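# Place the part on the cabinet rack

## Task

Set the part onto the rack that sits inside the cabinet, then open the gripper and withdraw the arm so nothing touches the part.

## Robot and tools

ROBOT. Two six-joint arms, left_arm and right_arm, each ending in a parallel two-finger gripper. These are arm names, not sides of a camera image. In the scene frame the origin is on the table top between the arms, +x points out over the table, +z points up, and left_arm sits on the +y side. Base positions: left_arm (-0.046, +0.357, 0) m, right_arm (-0.021, -0.234, 0) m, both turned only slightly about z. Joint ranges in rad, base to hand: waist -2.618..3.054, shoulder 0..3.142, elbow 0..3.142, wrist pitch -1.571..1.571, wrist yaw -1.571..1.571, wrist roll -2.094..2.094. The elbow cannot straighten completely.

GRIPPER FRAME. The fingers extend along the gripper's +z axis and close along its y axis. end_effector_position is the point midway between the finger pads, roughly 1 cm back from the tips. A wrist camera on a mount rides on each gripper and takes up space near the hand.

THE 16-NUMBER ROW. Every moving command uses one row with both arms in it, even if one arm is idle: x, y, z, qw, qx, qy, qz, opening for left_arm, then the same eight for right_arm. x, y, z are an absolute target for that gripper's end_effector_position in metres, scene frame. qw, qx, qy, qz is an absolute target orientation, scalar first, scene frame. opening runs from -1 (closed) to +1 (fully open, 0.094 m). Every row is a pose to reach, never an offset. A call is rejected, sending nothing, if any target is more than 0.6 m from that arm's last reported position along any axis of its gripper. To keep an arm still, repeat the exact pose it reported before it stopped moving, plus the opening it should hold; to keep an orientation, keep resending the same quaternion rather than copying a drifted reading.

CONTROL. Each control step lasts 1/30 s. The controller clips each commanded pose to within 70 mm and 16 degrees of the measured pose, then drives joints by damped inverse kinematics, favouring position over orientation. Motions often finish a centimetre or more short, usually low, and printed positions get less accurate at long reach.

TOOLS.
- execute_actions {"actions": [...], "pictures": bool}. An empty list just reports the state. One item {"rows": [[16 numbers], ...], "steps": n} plays up to 15 rows, one per step, n at most 15 (default 15); the final row repeats to fill the remaining steps. One item {"steps": n} with no rows is a wait of up to 300 steps counted from the previous result, thinking time included. Only one item per call. After the last step an arm goes only to its last clipped pose, so a far target may need several calls.
- move {"target": [16 numbers], "speed": m/s}. Straight-line travel of each gripper toward its absolute pose; both paths finish together, lasting 0.5 to 10 s (cut off at 10 s). speed 0.002 to 0.5, default 0.25; rotation is capped at twice that in rad/s, taking the shorter turn. Openings are sent at the start. Paths ignore obstacles and the other arm, and the hand may lag, wander or overshoot the speed, especially near full stretch. Result adds a "move:" line with an ending (done, off_target, moving, held, fault), the limits that acted (paced = target clipped; held = some steps blocked, after which the arm may lunge), and each gripper's distance from its pose. If only one arm is named, the other finished fine.
- wait {"seconds": 0..10}: lets the simulation run without new commands.
- zoom_image {"camera", "region": [x0, y0, x1, y1]}: closer look at the latest image, region up to 504x504 px, origin top-left. Cameras: cam_head_left 504x504, cam_head_right 504x504, cam_left_wrist 616x616, cam_right_wrist 616x616.
- read_manual {"section": "licences"}: licence text only.
Replying without any tool call also ends things.

RESULTS. The state line gives each gripper's position and quaternion (wxyz). grip_measured is the finger gap on the command scale (each arm's last Joint positions value is the gap in metres; readings may be off by about 1 mm). "pose unreachable" means the clearance check altered or blocked that arm's command; HELD marks steps where a row was not fully sent. "Hand target" shows the pose currently being driven to. FAULT or OVER-TEMPERATURE FAULT lines mean an arm stopped. Joint torques are total drive output, noisy and offset, not a clean contact signal. The simulation keeps running while you think and write.

GRASPING. To hold something, command an opening below grip_measured: about 0.03 lower grips firmly, less lower grips gently. Pads push about 50-62 N each, with a brief spike on first contact; very thin parts get less grip.

AVOID. Dropping or knocking anything off the table fails the task. Do not let the arms collide or press on each other. Fast contact and targets set deep past a surface press hard; approach slowly and aim just at the contact. Parts may occasionally be tugged or pushed by outside disturbances, so hold firmly and check. Holding loads heats motors: MOTOR HOT appears at 75 °C, 90 °C stops the arm for 10 s, 100 °C makes it drop everything, so don't linger under load.

Each tool is called after "Request:" as name(argument=value, ...), one argument or row to a line, values as JSON.

## Session

Request:
execute_actions(
  actions=[],
)

Scene clock: 0.00 s of 4480.00 s.
left_arm: end_effector_position=(+0.3390, +0.3049, +0.3993) grip_measured=+1.000 end_effector_quat_wxyz=(+0.684, -0.016, +0.678, +0.269) | right_arm: end_effector_position=(+0.1664, -0.3113, +0.2542) grip_measured=+1.000 end_effector_quat_wxyz=(+0.401, -0.177, +0.892, -0.108)
Joint positions: left_arm=[-0.582  1.224  1.021  0.331 -0.899  0.451  0.094] | right_arm=[-1.021  0.75   1.044 -1.214 -0.602 -1.1    0.094]
Joint velocities: left_arm=[-0.007 -0.002  0.007 -0.037 -0.022 -0.022  0.   ] | right_arm=[ 0.012 -0.002 -0.007 -0.022  0.081  0.007  0.   ]
Joint torques (N m, as the arm reports them, + toward a larger angle): no reading
Motor temperatures (°C, as the motors report them): left_arm=[29 31 31 33 30 28] | right_arm=[31 31 33 32 31 32]
Hand target (left_arm): +0.335, +0.307, +0.412; +0.695, -0.027, +0.669, +0.261
Hand target (right_arm): +0.166, -0.308, +0.257; +0.406, -0.178, +0.890, -0.105

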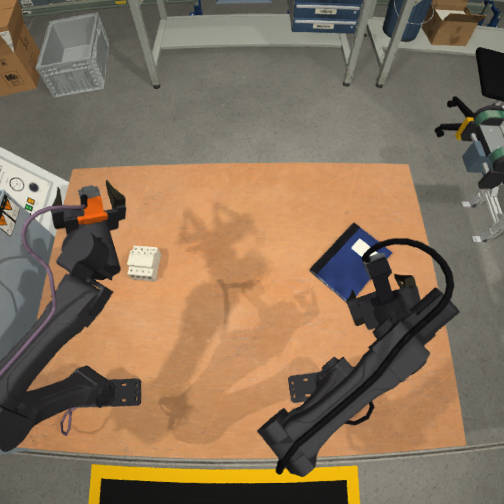

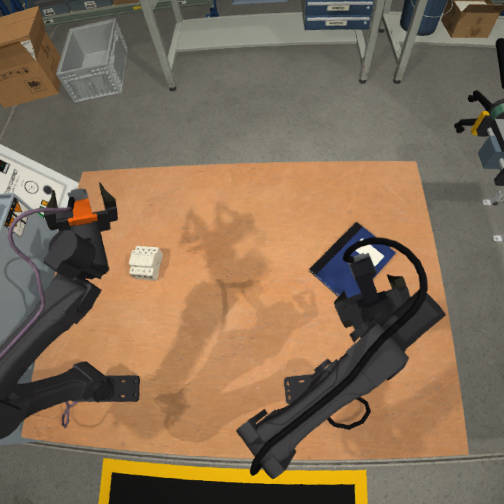

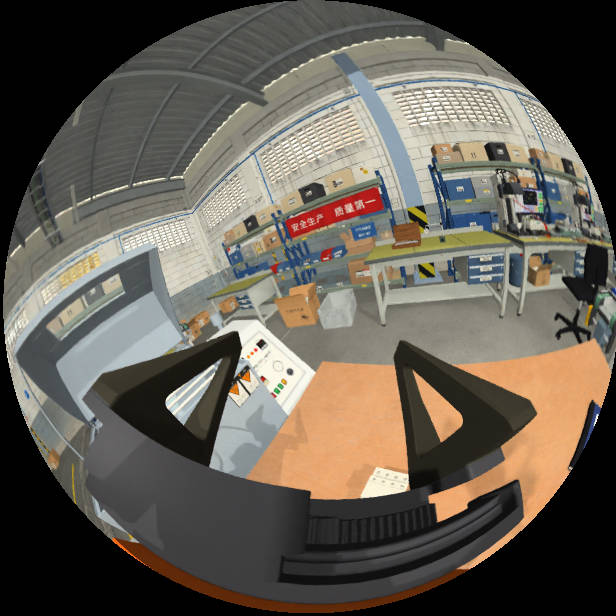

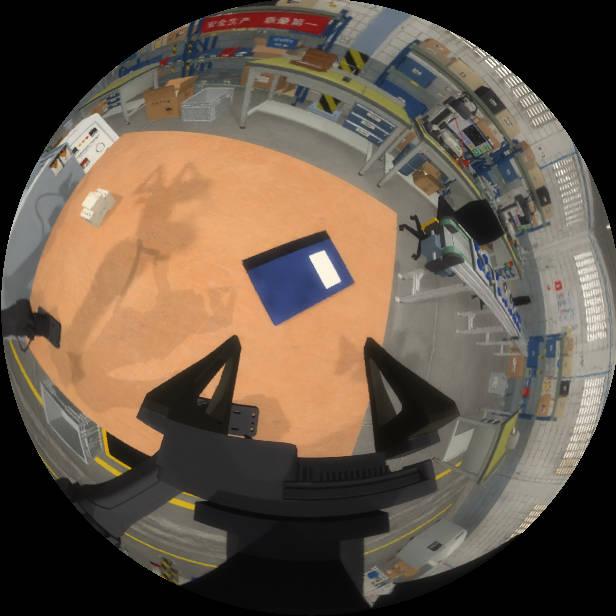

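Request:
zoom_image(
  camera="cam_head_left",
  region=[0, 130, 200, 330],
)

Request:
zoom_image(
  camera="cam_left_wrist",
  region=[0, 220, 320, 520],
)

Region (0, 130, 200, 330) of cam_head_left's 504x504 image, scaled by 2.520, with more detail than that image has.

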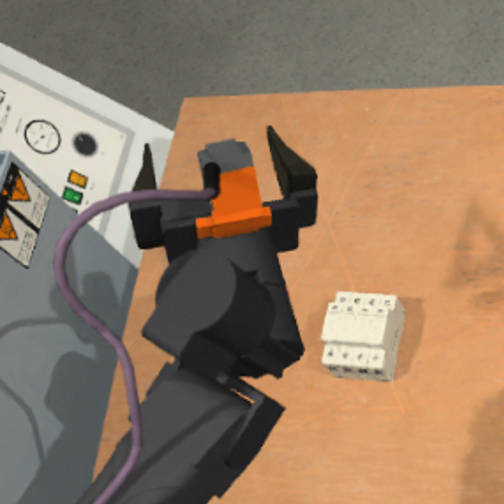

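Region (0, 220, 320, 520) of cam_left_wrist's 616x616 image, scaled by 1.575, with more detail than that image has; it fills the top 472 rows of this view, and the rest is white.

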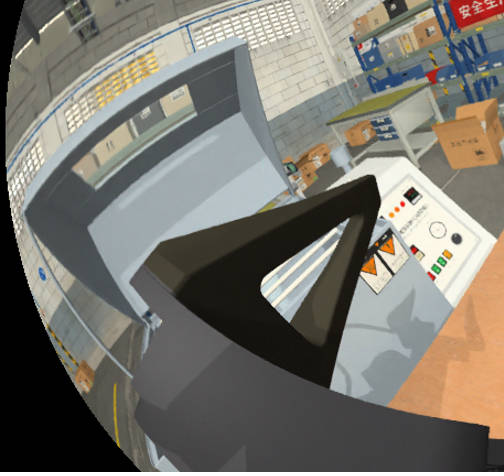

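Request:
move(
  target=[0.1,0.55,0.42,0.183,-0.683,0.683,0.183,1,0.166,-0.308,0.257,0.406,-0.178,0.890,-0.105,1],
)

Scene clock: 8.67 s of 4480.00 s.
left_arm: end_effector_position=(+0.1009, +0.5509, +0.4101) grip_measured=+1.000 end_effector_quat_wxyz=(+0.371, -0.617, +0.672, +0.173) | right_arm: end_effector_position=(+0.1659, -0.3121, +0.2538) grip_measured=+1.000 end_effector_quat_wxyz=(+0.399, -0.177, +0.893, -0.110)
Joint positions: left_arm=[ 0.549  1.237  1.991 -1.563 -0.403 -0.697  0.094] | right_arm=[-1.021  0.75   1.044 -1.214 -0.597 -1.1    0.094]
Joint velocities: left_arm=[-0.002  0.007  0.007 -0.022  0.051  0.037  0.   ] | right_arm=[-0.002  0.017 -0.012 -0.022  0.022  0.007  0.   ]
Joint torques (N m, as the arm reports them, + toward a larger angle): left_arm=[ 0.73 -1.12  6.01  1.16 -0.17  0.12] | right_arm=[-0.06  0.36  7.57  1.11 -0.52  0.01]
Motor temperatures (°C, as the motors report them): left_arm=[29 32 33 35 30 28] | right_arm=[31 31 34 33 31 32]
Hand target (left_arm): +0.097, +0.550, +0.418; -0.380, +0.615, -0.669, -0.174
Hand target (right_arm): +0.166, -0.308, +0.257; +0.406, -0.178, +0.890, -0.105
Off the commanded pose (left_arm): 0.010 m, 23 deg; orientation clipped at the last step of the last action.
Off the commanded pose (right_arm): 0.005 m, 1 deg.
joint sent to its limit (left arm) — the command would take joint 4 (wrist pitch) past its lower limit, so that joint was sent only as far as its limit.
After step 90, 1.57 s passed at rest.
move: off_target (left_arm); limits=paced

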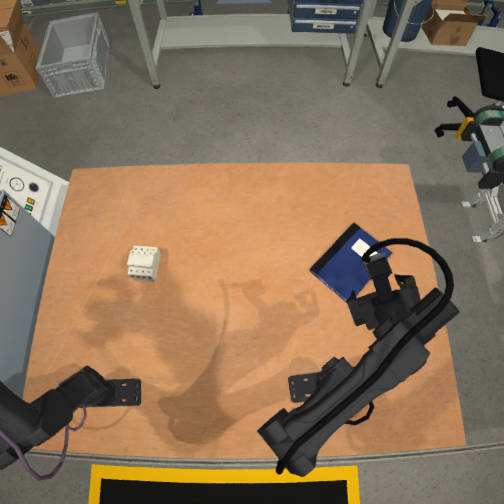

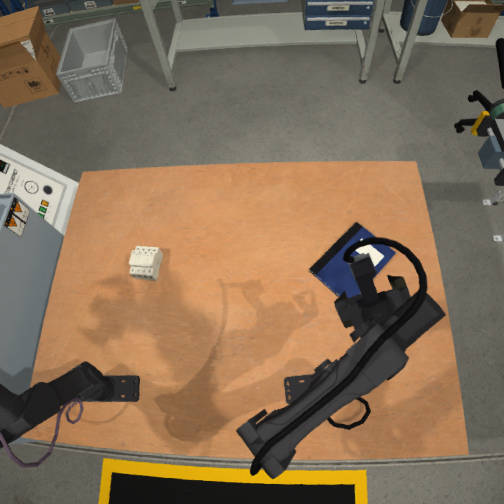

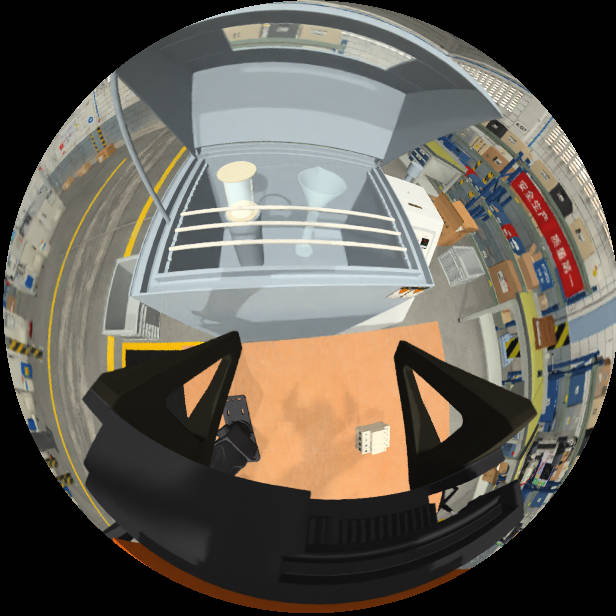

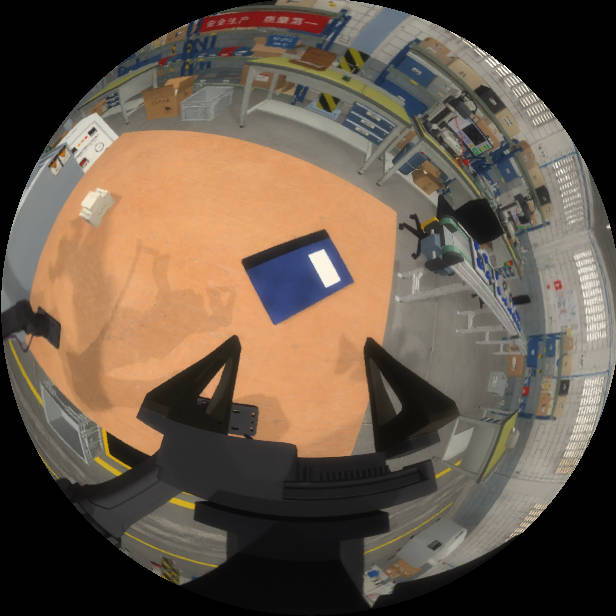

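Request:
move(
  target=[0.15,0.42,0.33,0.406,-0.579,0.579,0.406,1,0.166,-0.308,0.257,0.406,-0.178,0.890,-0.105,1],
)

Scene clock: 14.00 s of 4480.00 s.
left_arm: end_effector_position=(+0.1557, +0.4147, +0.3251) grip_measured=+1.000 end_effector_quat_wxyz=(+0.477, -0.459, +0.738, +0.132) | right_arm: end_effector_position=(+0.1659, -0.3121, +0.2538) grip_measured=+1.000 end_effector_quat_wxyz=(+0.399, -0.177, +0.893, -0.110)
Joint positions: left_arm=[-0.599  1.006  1.356 -1.566 -0.995 -1.442  0.094] | right_arm=[-1.021  0.75   1.044 -1.214 -0.597 -1.1    0.094]
Joint velocities: left_arm=[-0.007  0.007 -0.017 -0.066  0.022 -0.051  0.   ] | right_arm=[-0.017 -0.012 -0.012  0.022 -0.051  0.022  0.   ]
Joint torques (N m, as the arm reports them, + toward a larger angle): left_arm=[-0.81 -1.83  4.27  0.59 -0.71 -0.05] | right_arm=[-0.08  0.38  7.57  1.1  -0.52  0.  ]
Motor temperatures (°C, as the motors report them): left_arm=[29 32 33 35 30 28] | right_arm=[31 31 34 33 32 32]
Hand target (left_arm): +0.152, +0.419, +0.329; +0.490, -0.461, +0.728, +0.132
Hand target (right_arm): +0.166, -0.308, +0.257; +0.406, -0.178, +0.890, -0.105
Off the commanded pose (left_arm): 0.009 m, 40 deg; orientation clipped at the last step of the last action.
Off the commanded pose (right_arm): 0.005 m, 1 deg.
joint sent to its limit (left arm) — the command would take joint 4 (wrist pitch) past its lower limit, so that joint was sent only as far as its limit.
After step 90, 0.40 s passed at rest.
move: off_target (left_arm); limits=paced

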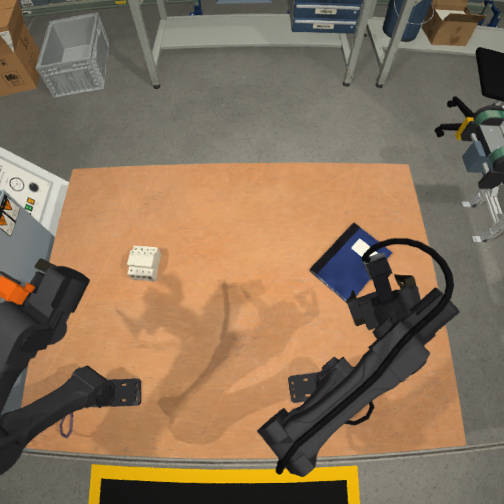

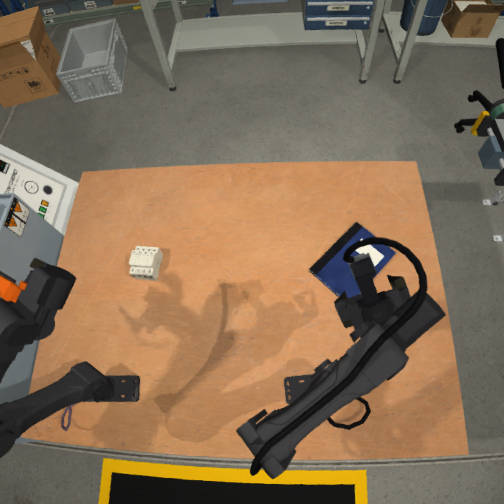

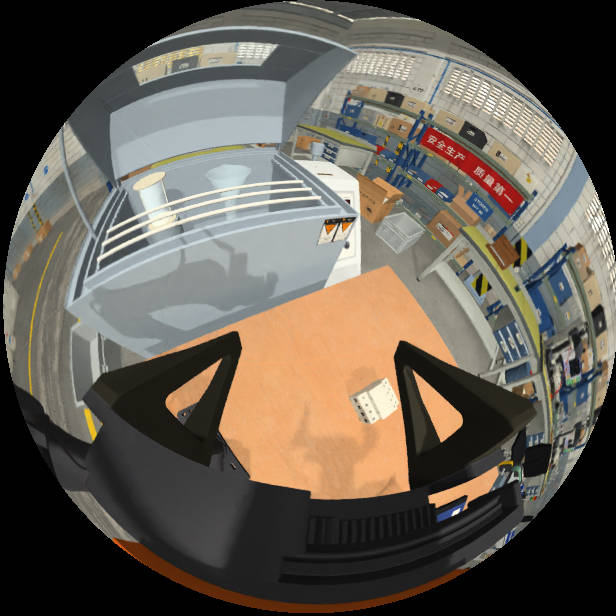

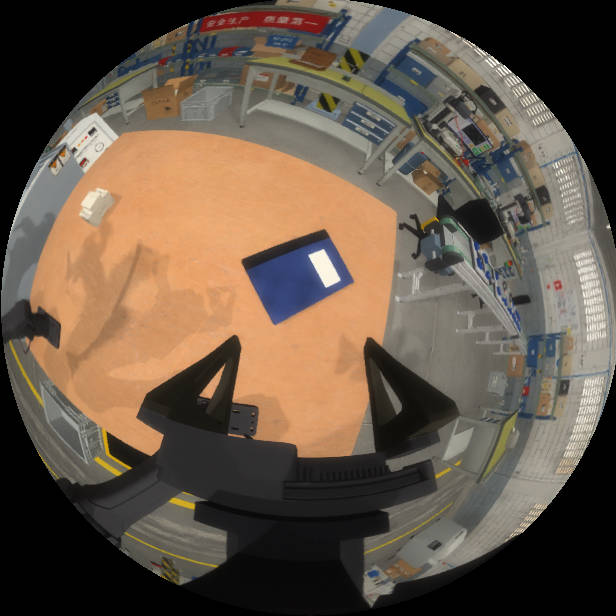

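Request:
move(
  target=[0.33,0.30,0.25,0,0,1,0,1,0.166,-0.308,0.257,0.406,-0.178,0.890,-0.105,1],
)

Scene clock: 20.53 s of 4480.00 s.
left_arm: end_effector_position=(+0.3302, +0.3004, +0.2371) grip_measured=+1.000 end_effector_quat_wxyz=(+0.108, -0.001, +0.994, -0.013) | right_arm: end_effector_position=(+0.1659, -0.3121, +0.2538) grip_measured=+1.000 end_effector_quat_wxyz=(+0.399, -0.177, +0.893, -0.110)
Joint positions: left_arm=[-0.233  1.878  2.087 -1.562 -0.007 -0.157  0.094] | right_arm=[-1.021  0.75   1.044 -1.214 -0.597 -1.1    0.094]
Joint velocities: left_arm=[ 0.002 -0.012 -0.007 -0.022  0.007  0.037  0.   ] | right_arm=[ 0.012 -0.022  0.007 -0.022 -0.051 -0.037  0.   ]
Joint torques (N m, as the arm reports them, + toward a larger angle): left_arm=[ 0.77 -7.81  7.44  0.43  0.02  0.12] | right_arm=[-0.07  0.37  7.57  1.1  -0.53  0.  ]
Motor temperatures (°C, as the motors report them): left_arm=[29 32 33 35 31 28] | right_arm=[31 31 34 34 32 32]
Hand target (left_arm): +0.332, +0.303, +0.248; +0.123, +0.001, +0.992, -0.018
Hand target (right_arm): +0.166, -0.308, +0.257; +0.406, -0.178, +0.890, -0.105
Off the commanded pose (left_arm): 0.013 m, 12 deg.
Off the commanded pose (right_arm): 0.005 m, 1 deg.
joint sent to its limit (left arm) — the command would take joint 4 (wrist pitch) past its lower limit, so that joint was sent only as far as its limit.
After step 90, 0.03 s passed at rest.
move: off_target (left_arm)

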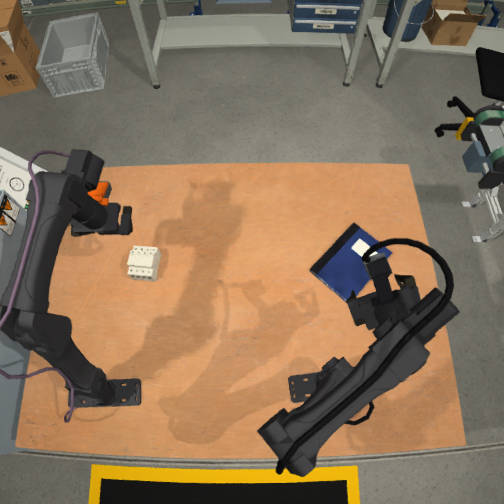

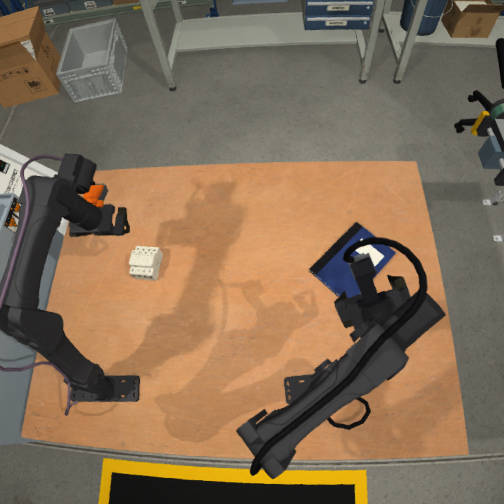

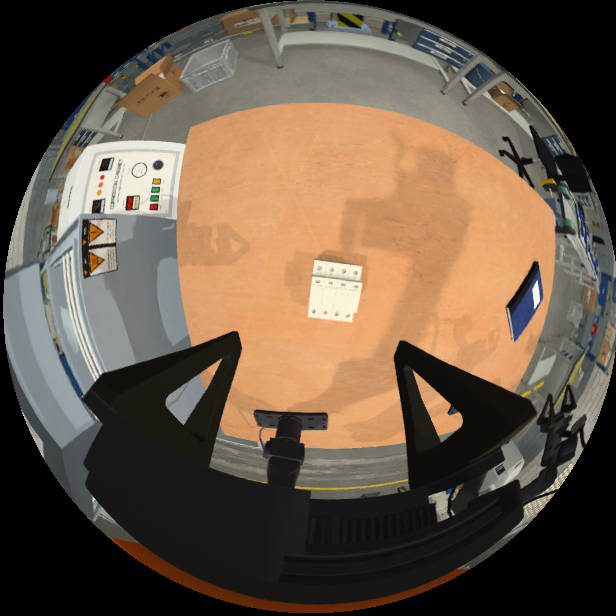

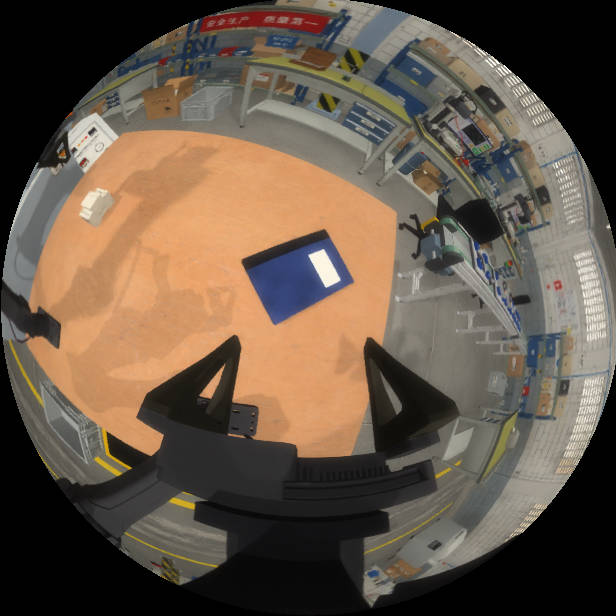

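Request:
move(
  target=[0.34,0.28,0.14,0,0,1,0,1,0.166,-0.308,0.257,0.406,-0.178,0.890,-0.105,1],
)

Scene clock: 24.30 s of 4480.00 s.
left_arm: end_effector_position=(+0.3357, +0.2852, +0.1281) grip_measured=+1.000 end_effector_quat_wxyz=(-0.025, +0.001, +1.000, +0.007) | right_arm: end_effector_position=(+0.1659, -0.3121, +0.2538) grip_measured=+1.000 end_effector_quat_wxyz=(+0.399, -0.177, +0.893, -0.110)
Joint positions: left_arm=[-0.268  2.089  1.961 -1.494 -0.004 -0.189  0.094] | right_arm=[-1.021  0.75   1.044 -1.214 -0.597 -1.1    0.094]
Joint velocities: left_arm=[-0.027 -0.002 -0.007 -0.022 -0.051 -0.066  0.   ] | right_arm=[ 0.002 -0.002 -0.002 -0.022 -0.022  0.066  0.   ]
Joint torques (N m, as the arm reports them, + toward a larger angle): left_arm=[ -0.64 -11.1    5.67   0.2    0.02  -0.07] | right_arm=[-0.1   0.4   7.56  1.1  -0.53  0.  ]
Motor temperatures (°C, as the motors report them): left_arm=[29 33 33 35 30 28] | right_arm=[31 31 34 34 32 32]
Hand target (left_arm): +0.340, +0.280, +0.139; -0.001, -0.001, +1.000, -0.001
Hand target (right_arm): +0.166, -0.308, +0.257; +0.406, -0.178, +0.890, -0.105
Off the commanded pose (left_arm): 0.014 m, 3 deg.
Off the commanded pose (right_arm): 0.005 m, 1 deg.
move: off_target (left_arm)

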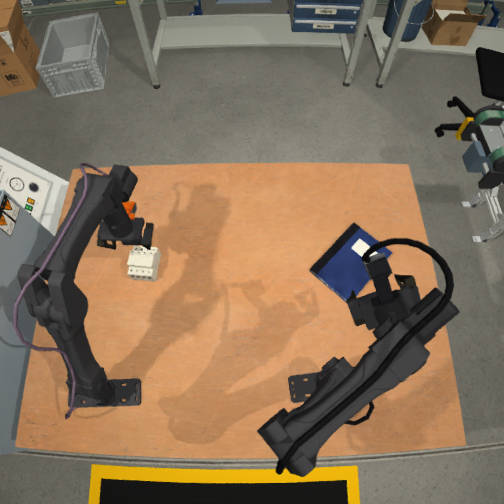

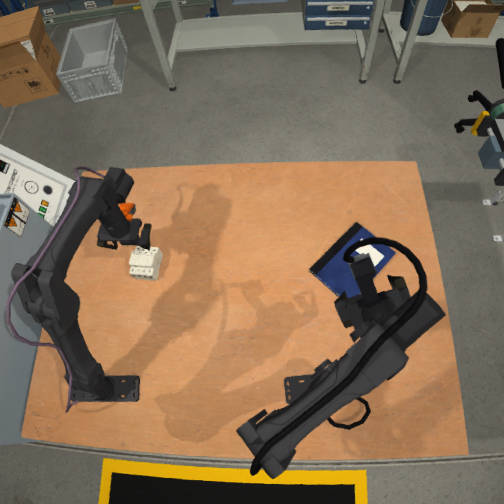

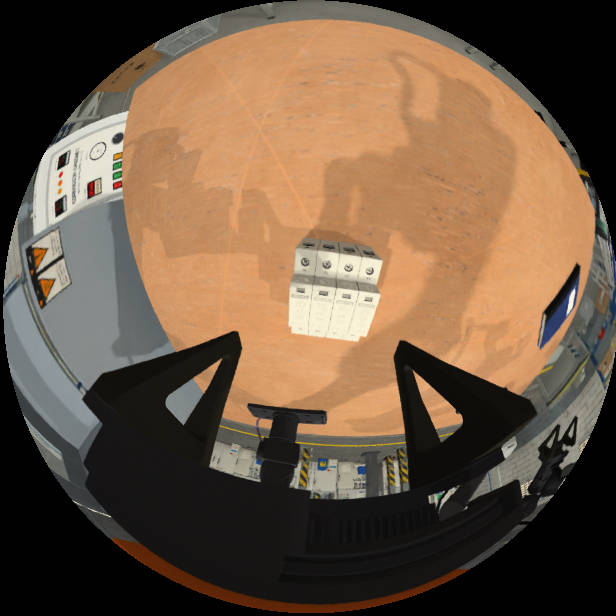

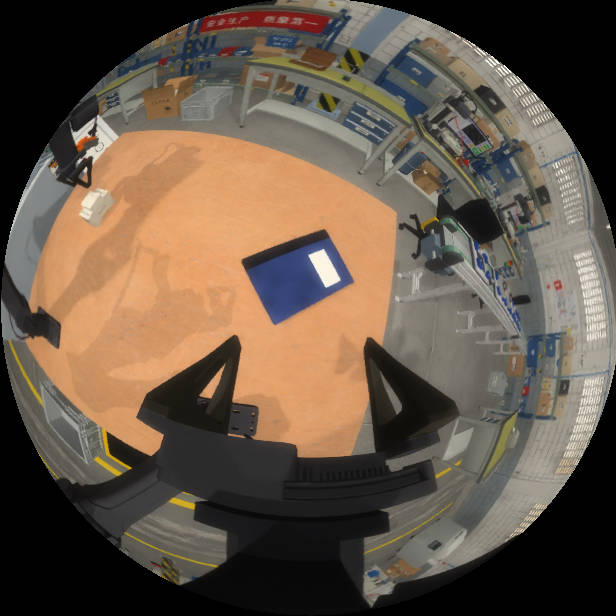

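Request:
move(
  target=[0.34,0.268,0.10,0,0.08,0.997,0,1,0.166,-0.308,0.257,0.406,-0.178,0.890,-0.105,1],
  speed=0.1,
)

Request:
zoom_image(
  camera="cam_left_wrist",
  region=[180, 180, 460, 460],
)

Scene clock: 30.97 s of 4480.00 s.
left_arm: end_effector_position=(+0.3374, +0.2730, +0.0917) grip_measured=+1.000 end_effector_quat_wxyz=(-0.020, +0.070, +0.997, +0.005) | right_arm: end_effector_position=(+0.1659, -0.3121, +0.2538) grip_measured=+1.000 end_effector_quat_wxyz=(+0.399, -0.177, +0.893, -0.110)
Joint positions: left_arm=[-0.297  2.089  1.817 -1.339 -0.004 -0.08   0.094] | right_arm=[-1.021  0.75   1.044 -1.214 -0.596 -1.1    0.094]
Joint velocities: left_arm=[-0.017  0.007 -0.022  0.007  0.081 -0.095  0.   ] | right_arm=[ 0.012  0.007 -0.007 -0.095  0.022 -0.037  0.   ]
Joint torques (N m, as the arm reports them, + toward a larger angle): left_arm=[ -0.65 -11.05   5.     0.23   0.01   0.07] | right_arm=[-0.11  0.38  7.57  1.1  -0.53  0.02]
Motor temperatures (°C, as the motors report them): left_arm=[29 36 33 34 30 28] | right_arm=[31 31 35 34 32 32]
Hand target (left_arm): +0.340, +0.268, +0.100; -0.000, +0.080, +0.997, +0.000
Hand target (right_arm): +0.166, -0.308, +0.257; +0.406, -0.178, +0.890, -0.105
Off the commanded pose (left_arm): 0.010 m, 3 deg.
Off the commanded pose (right_arm): 0.005 m, 1 deg.
After step 90, 2.33 s passed at rest.
move: off_target (left_arm)

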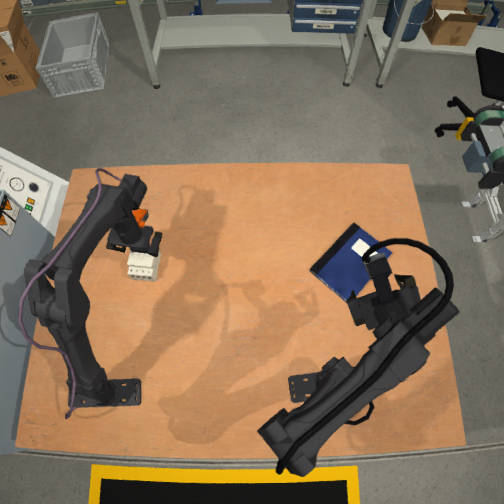

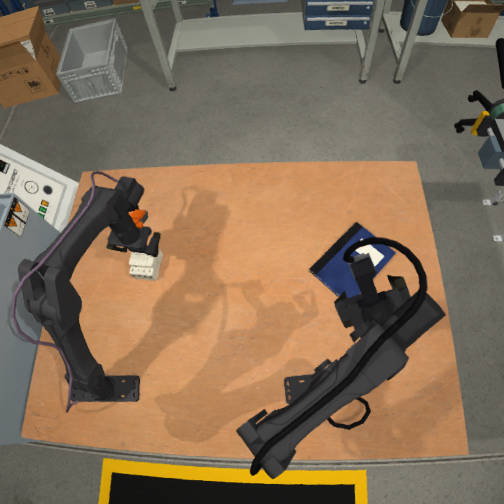

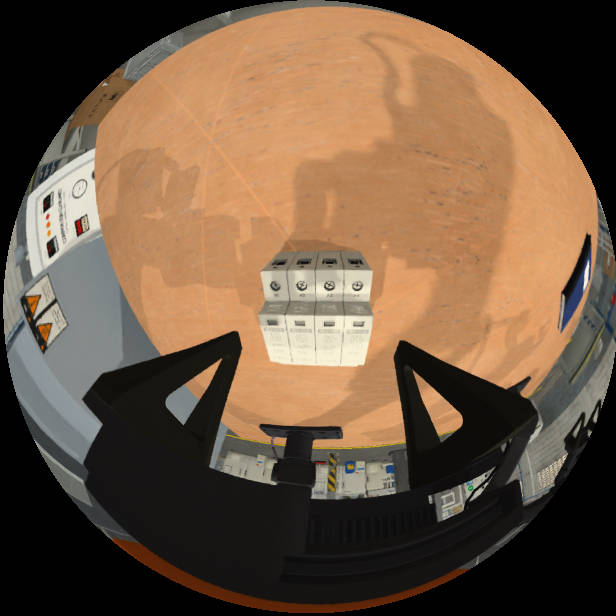

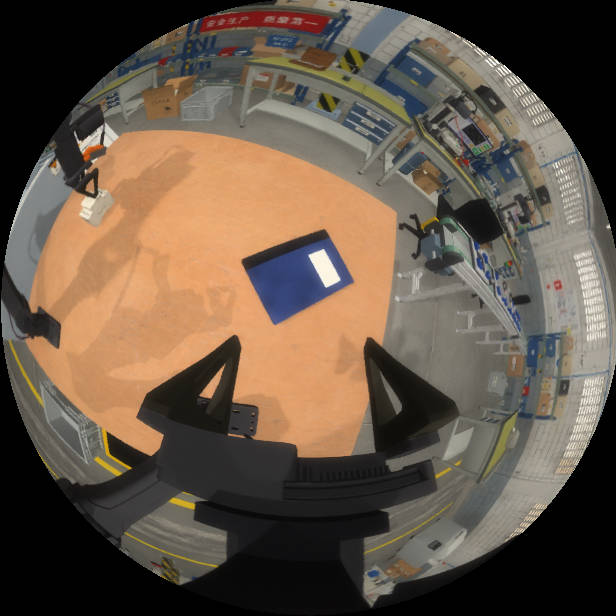

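Region (180, 180, 460, 460) of cam_left_wrist's 616x616 image, scaled by 1.800, with more detail than that image has.

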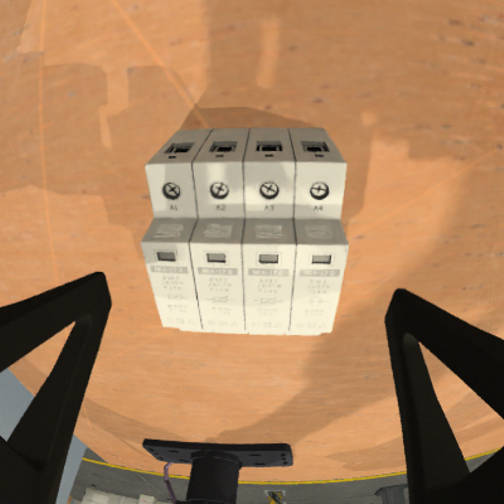

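Request:
move(
  target=[0.338,0.268,0.05,0,0.08,0.997,0,1,0.166,-0.308,0.257,0.406,-0.178,0.890,-0.105,1],
  speed=0.05,
)

Scene clock: 34.57 s of 4480.00 s.
left_arm: end_effector_position=(+0.3351, +0.2735, +0.0466) grip_measured=+1.000 end_effector_quat_wxyz=(-0.013, +0.071, +0.997, +0.004) | right_arm: end_effector_position=(+0.1659, -0.3121, +0.2538) grip_measured=+1.000 end_effector_quat_wxyz=(+0.399, -0.177, +0.893, -0.110)
Joint positions: left_arm=[-0.297  2.089  1.637 -1.146 -0.004 -0.079  0.094] | right_arm=[-1.021  0.75   1.044 -1.214 -0.597 -1.1    0.094]
Joint velocities: left_arm=[ 0.007  0.002  0.002 -0.022  0.037  0.037  0.   ] | right_arm=[-0.012  0.002 -0.002  0.051  0.066 -0.007  0.   ]
Joint torques (N m, as the arm reports them, + toward a larger angle): left_arm=[ -0.74 -10.     5.02   0.24   0.01   0.1 ] | right_arm=[-0.02  0.38  7.54  1.11 -0.53  0.02]
Motor temperatures (°C, as the motors report them): left_arm=[29 37 33 34 30 28] | right_arm=[31 31 35 34 32 32]
Hand target (left_arm): +0.338, +0.268, +0.050; -0.000, +0.080, +0.997, +0.000
Hand target (right_arm): +0.166, -0.308, +0.257; +0.406, -0.178, +0.890, -0.105
Off the commanded pose (left_arm): 0.007 m, 2 deg.
Off the commanded pose (right_arm): 0.005 m, 1 deg.
move: done

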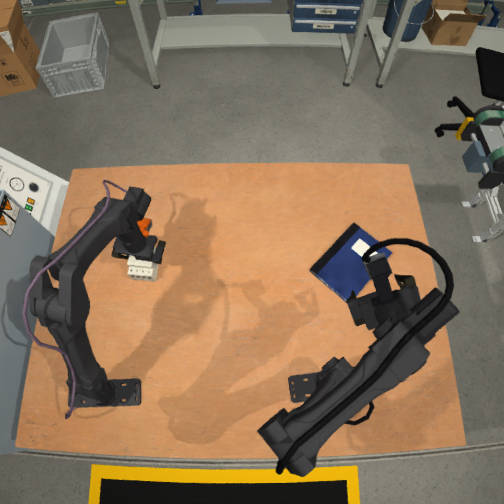

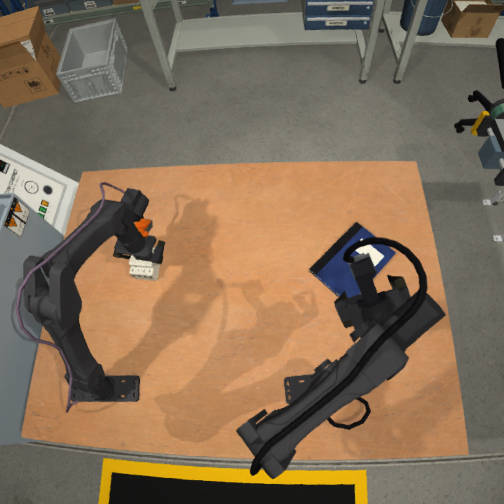

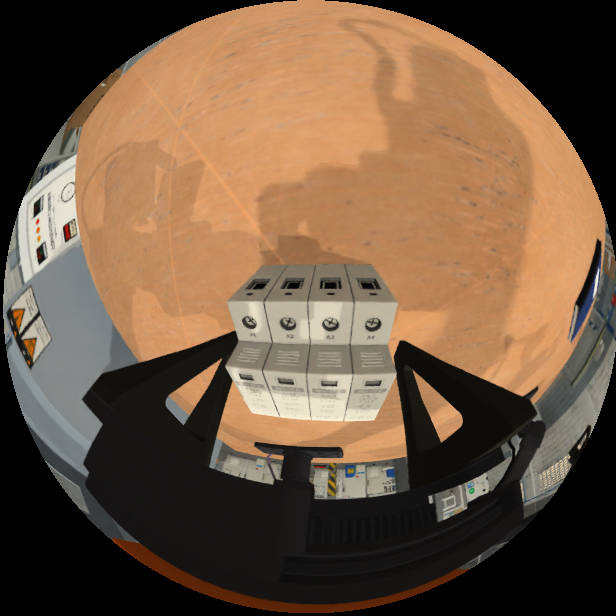

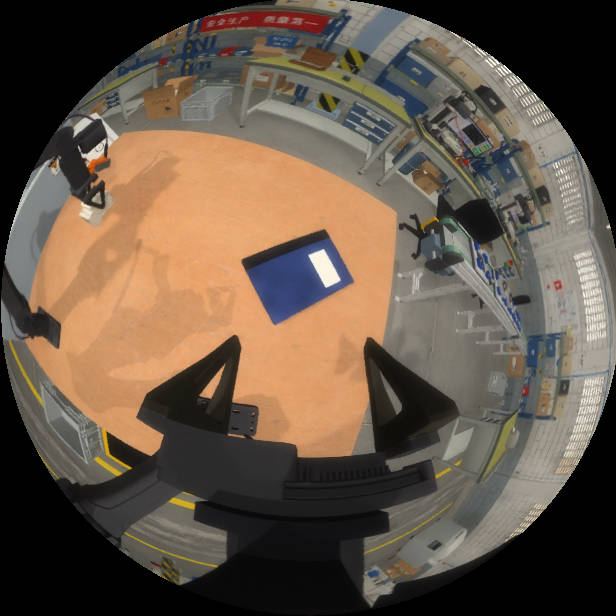

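Request:
move(
  target=[0.318,0.270,0.045,0,0.08,0.997,0,1,0.166,-0.308,0.257,0.406,-0.178,0.890,-0.105,1],
  speed=0.05,
)

Scene clock: 40.50 s of 4480.00 s.
left_arm: end_effector_position=(+0.3143, +0.2747, +0.0366) grip_measured=+1.000 end_effector_quat_wxyz=(-0.021, +0.075, +0.997, +0.005) | right_arm: end_effector_position=(+0.1659, -0.3121, +0.2538) grip_measured=+1.000 end_effector_quat_wxyz=(+0.399, -0.177, +0.893, -0.110)
Joint positions: left_arm=[-0.307  2.034  1.513 -1.092 -0.004 -0.079  0.094] | right_arm=[-1.021  0.75   1.044 -1.214 -0.597 -1.1    0.094]
Joint velocities: left_arm=[-0.017 -0.012 -0.007  0.022 -0.007 -0.022  0.   ] | right_arm=[ 0.007 -0.017 -0.007  0.022  0.051 -0.066  0.   ]
Joint torques (N m, as the arm reports them, + toward a larger angle): left_arm=[ -0.67 -10.71   4.7    0.2    0.01   0.04] | right_arm=[-0.07  0.34  7.53  1.1  -0.53  0.01]
Motor temperatures (°C, as the motors report them): left_arm=[29 38 33 34 30 28] | right_arm=[31 31 35 34 32 32]
Hand target (left_arm): +0.318, +0.270, +0.045; -0.000, +0.080, +0.997, +0.000
Hand target (right_arm): +0.166, -0.308, +0.257; +0.406, -0.178, +0.890, -0.105
Off the commanded pose (left_arm): 0.010 m, 3 deg.
Off the commanded pose (right_arm): 0.005 m, 1 deg.
After step 90, 2.03 s passed at rest.
move: off_target (left_arm)

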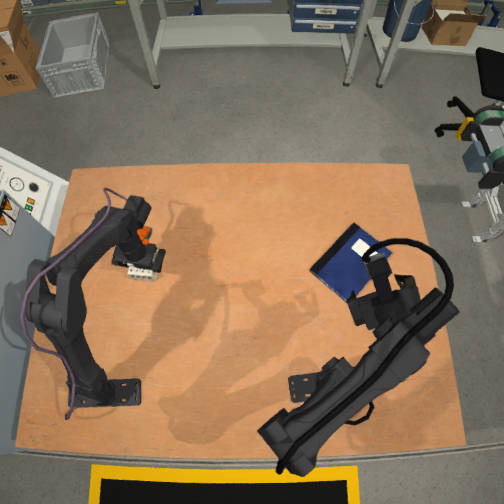

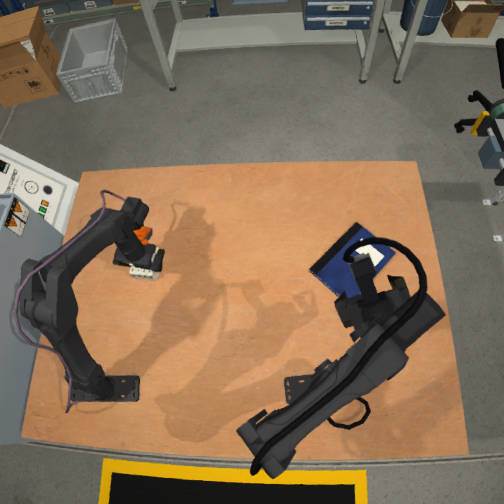

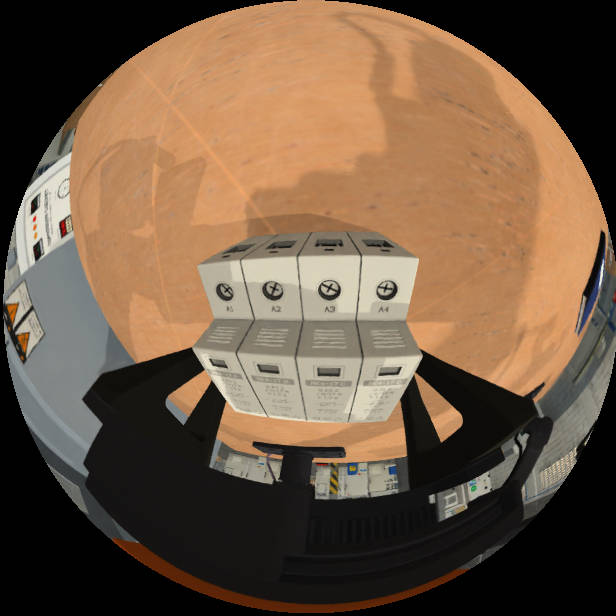

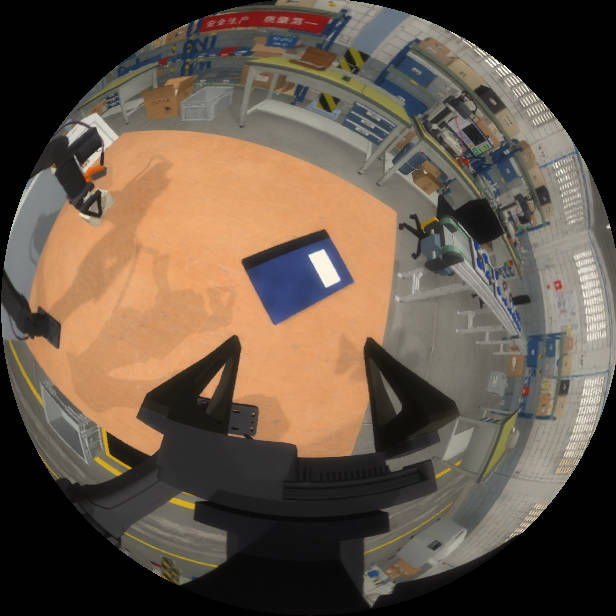

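Close.

Request:
move(
  target=[0.318,0.270,0.045,0,0.08,0.997,0,0.3,0.166,-0.308,0.257,0.406,-0.178,0.890,-0.105,1],
)

Scene clock: 42.13 s of 4480.00 s.
left_arm: end_effector_position=(+0.3148, +0.2749, +0.0365) grip_measured=+0.553 end_effector_quat_wxyz=(-0.020, +0.075, +0.997, +0.005) | right_arm: end_effector_position=(+0.1659, -0.3121, +0.2538) grip_measured=+1.000 end_effector_quat_wxyz=(+0.399, -0.177, +0.893, -0.110)
Joint positions: left_arm=[-0.306  2.035  1.513 -1.09  -0.004 -0.079  0.073] | right_arm=[-1.021  0.75   1.044 -1.214 -0.596 -1.1    0.094]
Joint velocities: left_arm=[-0.012 -0.017 -0.007 -0.037  0.022  0.007  0.   ] | right_arm=[ 0.002 -0.007  0.007  0.022  0.037  0.022  0.   ]
Joint torques (N m, as the arm reports them, + toward a larger angle): left_arm=[ -0.61 -10.78   4.61   0.25   0.01   0.03] | right_arm=[-0.06  0.34  7.55  1.11 -0.53  0.  ]
Motor temperatures (°C, as the motors report them): left_arm=[29 39 33 34 30 28] | right_arm=[31 31 35 34 32 32]
Hand target (left_arm): +0.318, +0.270, +0.045; -0.000, +0.080, +0.997, -0.000
Hand target (right_arm): +0.166, -0.308, +0.257; +0.406, -0.178, +0.890, -0.105
Off the commanded pose (left_arm): 0.010 m, 2 deg.
Off the commanded pose (right_arm): 0.005 m, 1 deg.
move: done

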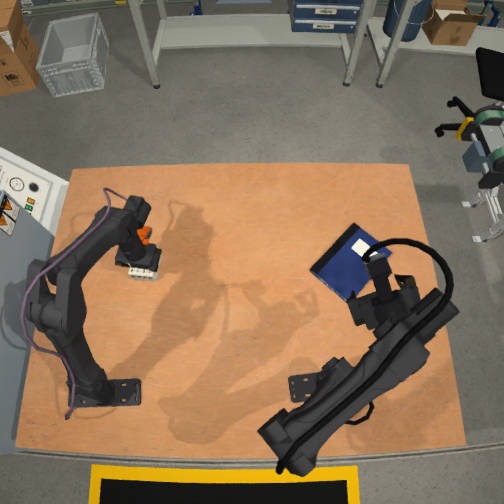

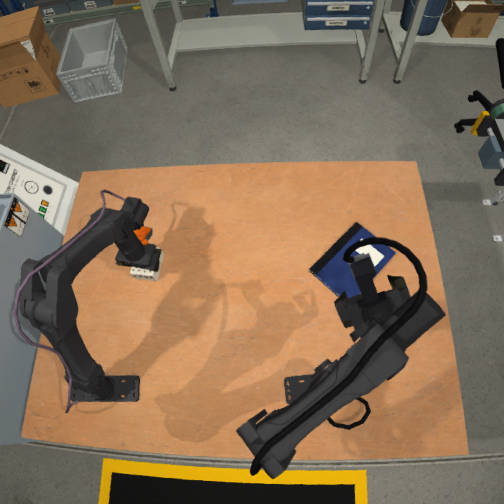

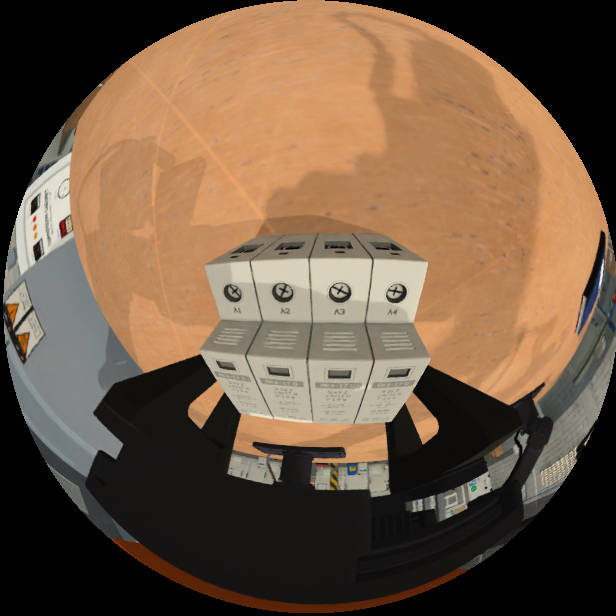

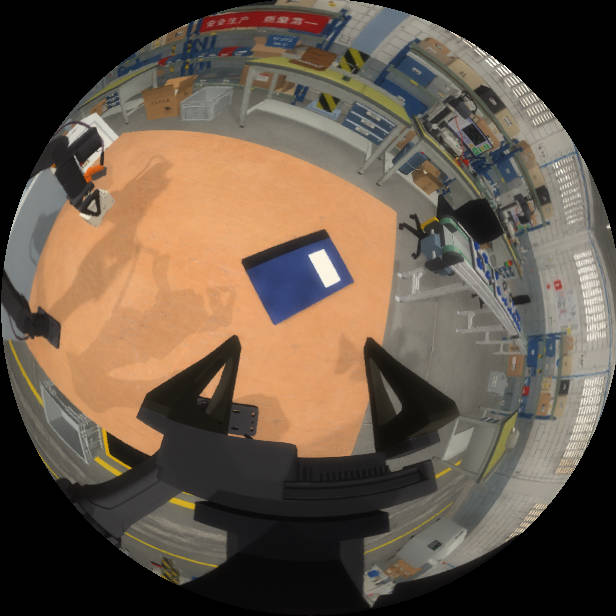

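Request:
move(
  target=[0.25,0.36,0.40,0.24,-0.45,0.84,0.13,0.52,0.166,-0.308,0.257,0.406,-0.178,0.890,-0.105,1],
  speed=0.2,
)

Scene clock: 50.83 s of 4480.00 s.
left_arm: end_effector_position=(+0.2553, +0.3498, +0.3753) grip_measured=+0.551 end_effector_quat_wxyz=(+0.361, -0.375, +0.854, +0.015) | right_arm: end_effector_position=(+0.1659, -0.3121, +0.2538) grip_measured=+1.000 end_effector_quat_wxyz=(+0.399, -0.177, +0.893, -0.110)
Joint positions: left_arm=[-0.384  1.464  2.045 -1.568 -0.484 -0.987  0.073] | right_arm=[-1.021  0.75   1.044 -1.214 -0.597 -1.1    0.094]
Joint velocities: left_arm=[-0.022 -0.007 -0.007 -0.007  0.022  0.051  0.001] | right_arm=[ 0.002 -0.007 -0.022  0.066 -0.022 -0.11   0.   ]
Joint torques (N m, as the arm reports them, + toward a larger angle): left_arm=[-0.66 -5.51  7.34  0.98 -0.81 -0.01] | right_arm=[-0.06  0.41  7.58  1.11 -0.54  0.01]
Motor temperatures (°C, as the motors report them): left_arm=[29 40 34 34 30 28] | right_arm=[31 31 35 35 32 32]
Hand target (left_arm): +0.247, +0.360, +0.400; +0.401, -0.385, +0.831, +0.013
Hand target (right_arm): +0.166, -0.308, +0.257; +0.406, -0.178, +0.890, -0.105
Off the commanded pose (left_arm): 0.027 m, 21 deg; orientation clipped at the last step of the last action.
Off the commanded pose (right_arm): 0.005 m, 1 deg.
joint sent to its limit (left arm) — the command would take joint 4 (wrist pitch) past its lower limit, so that joint was sent only as far as its limit.
After step 90, 2.10 s passed at rest.
move: off_target (left_arm); limits=paced

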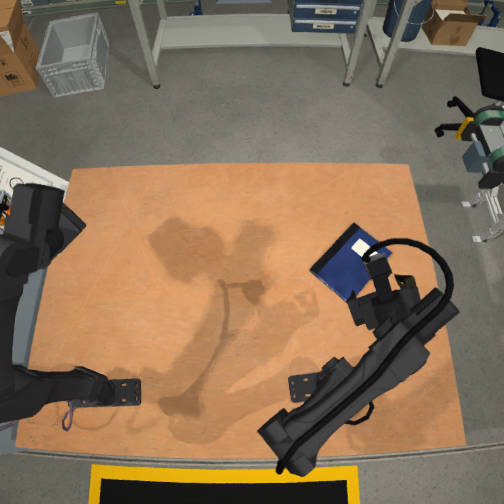

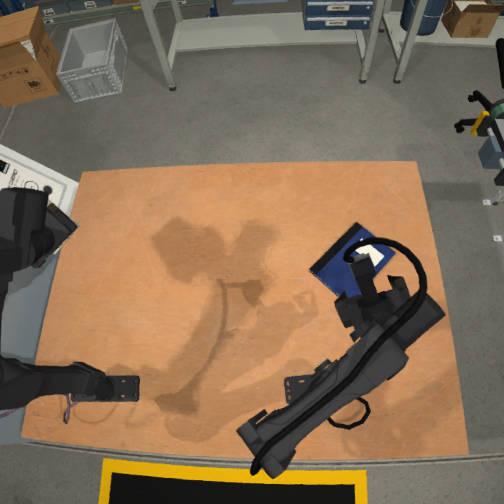

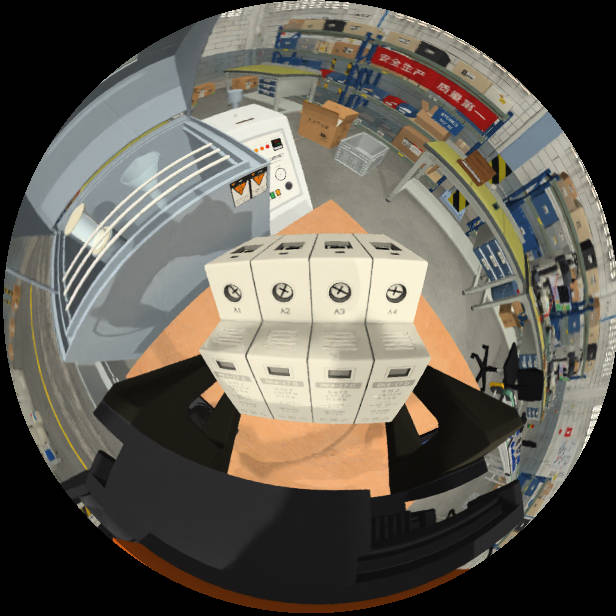

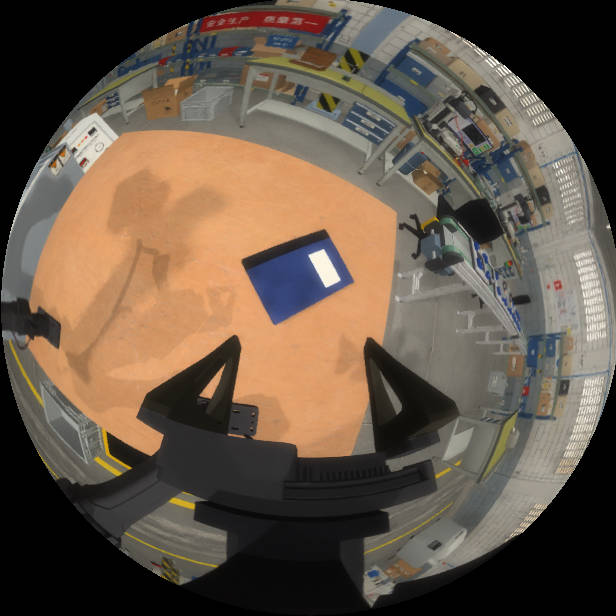

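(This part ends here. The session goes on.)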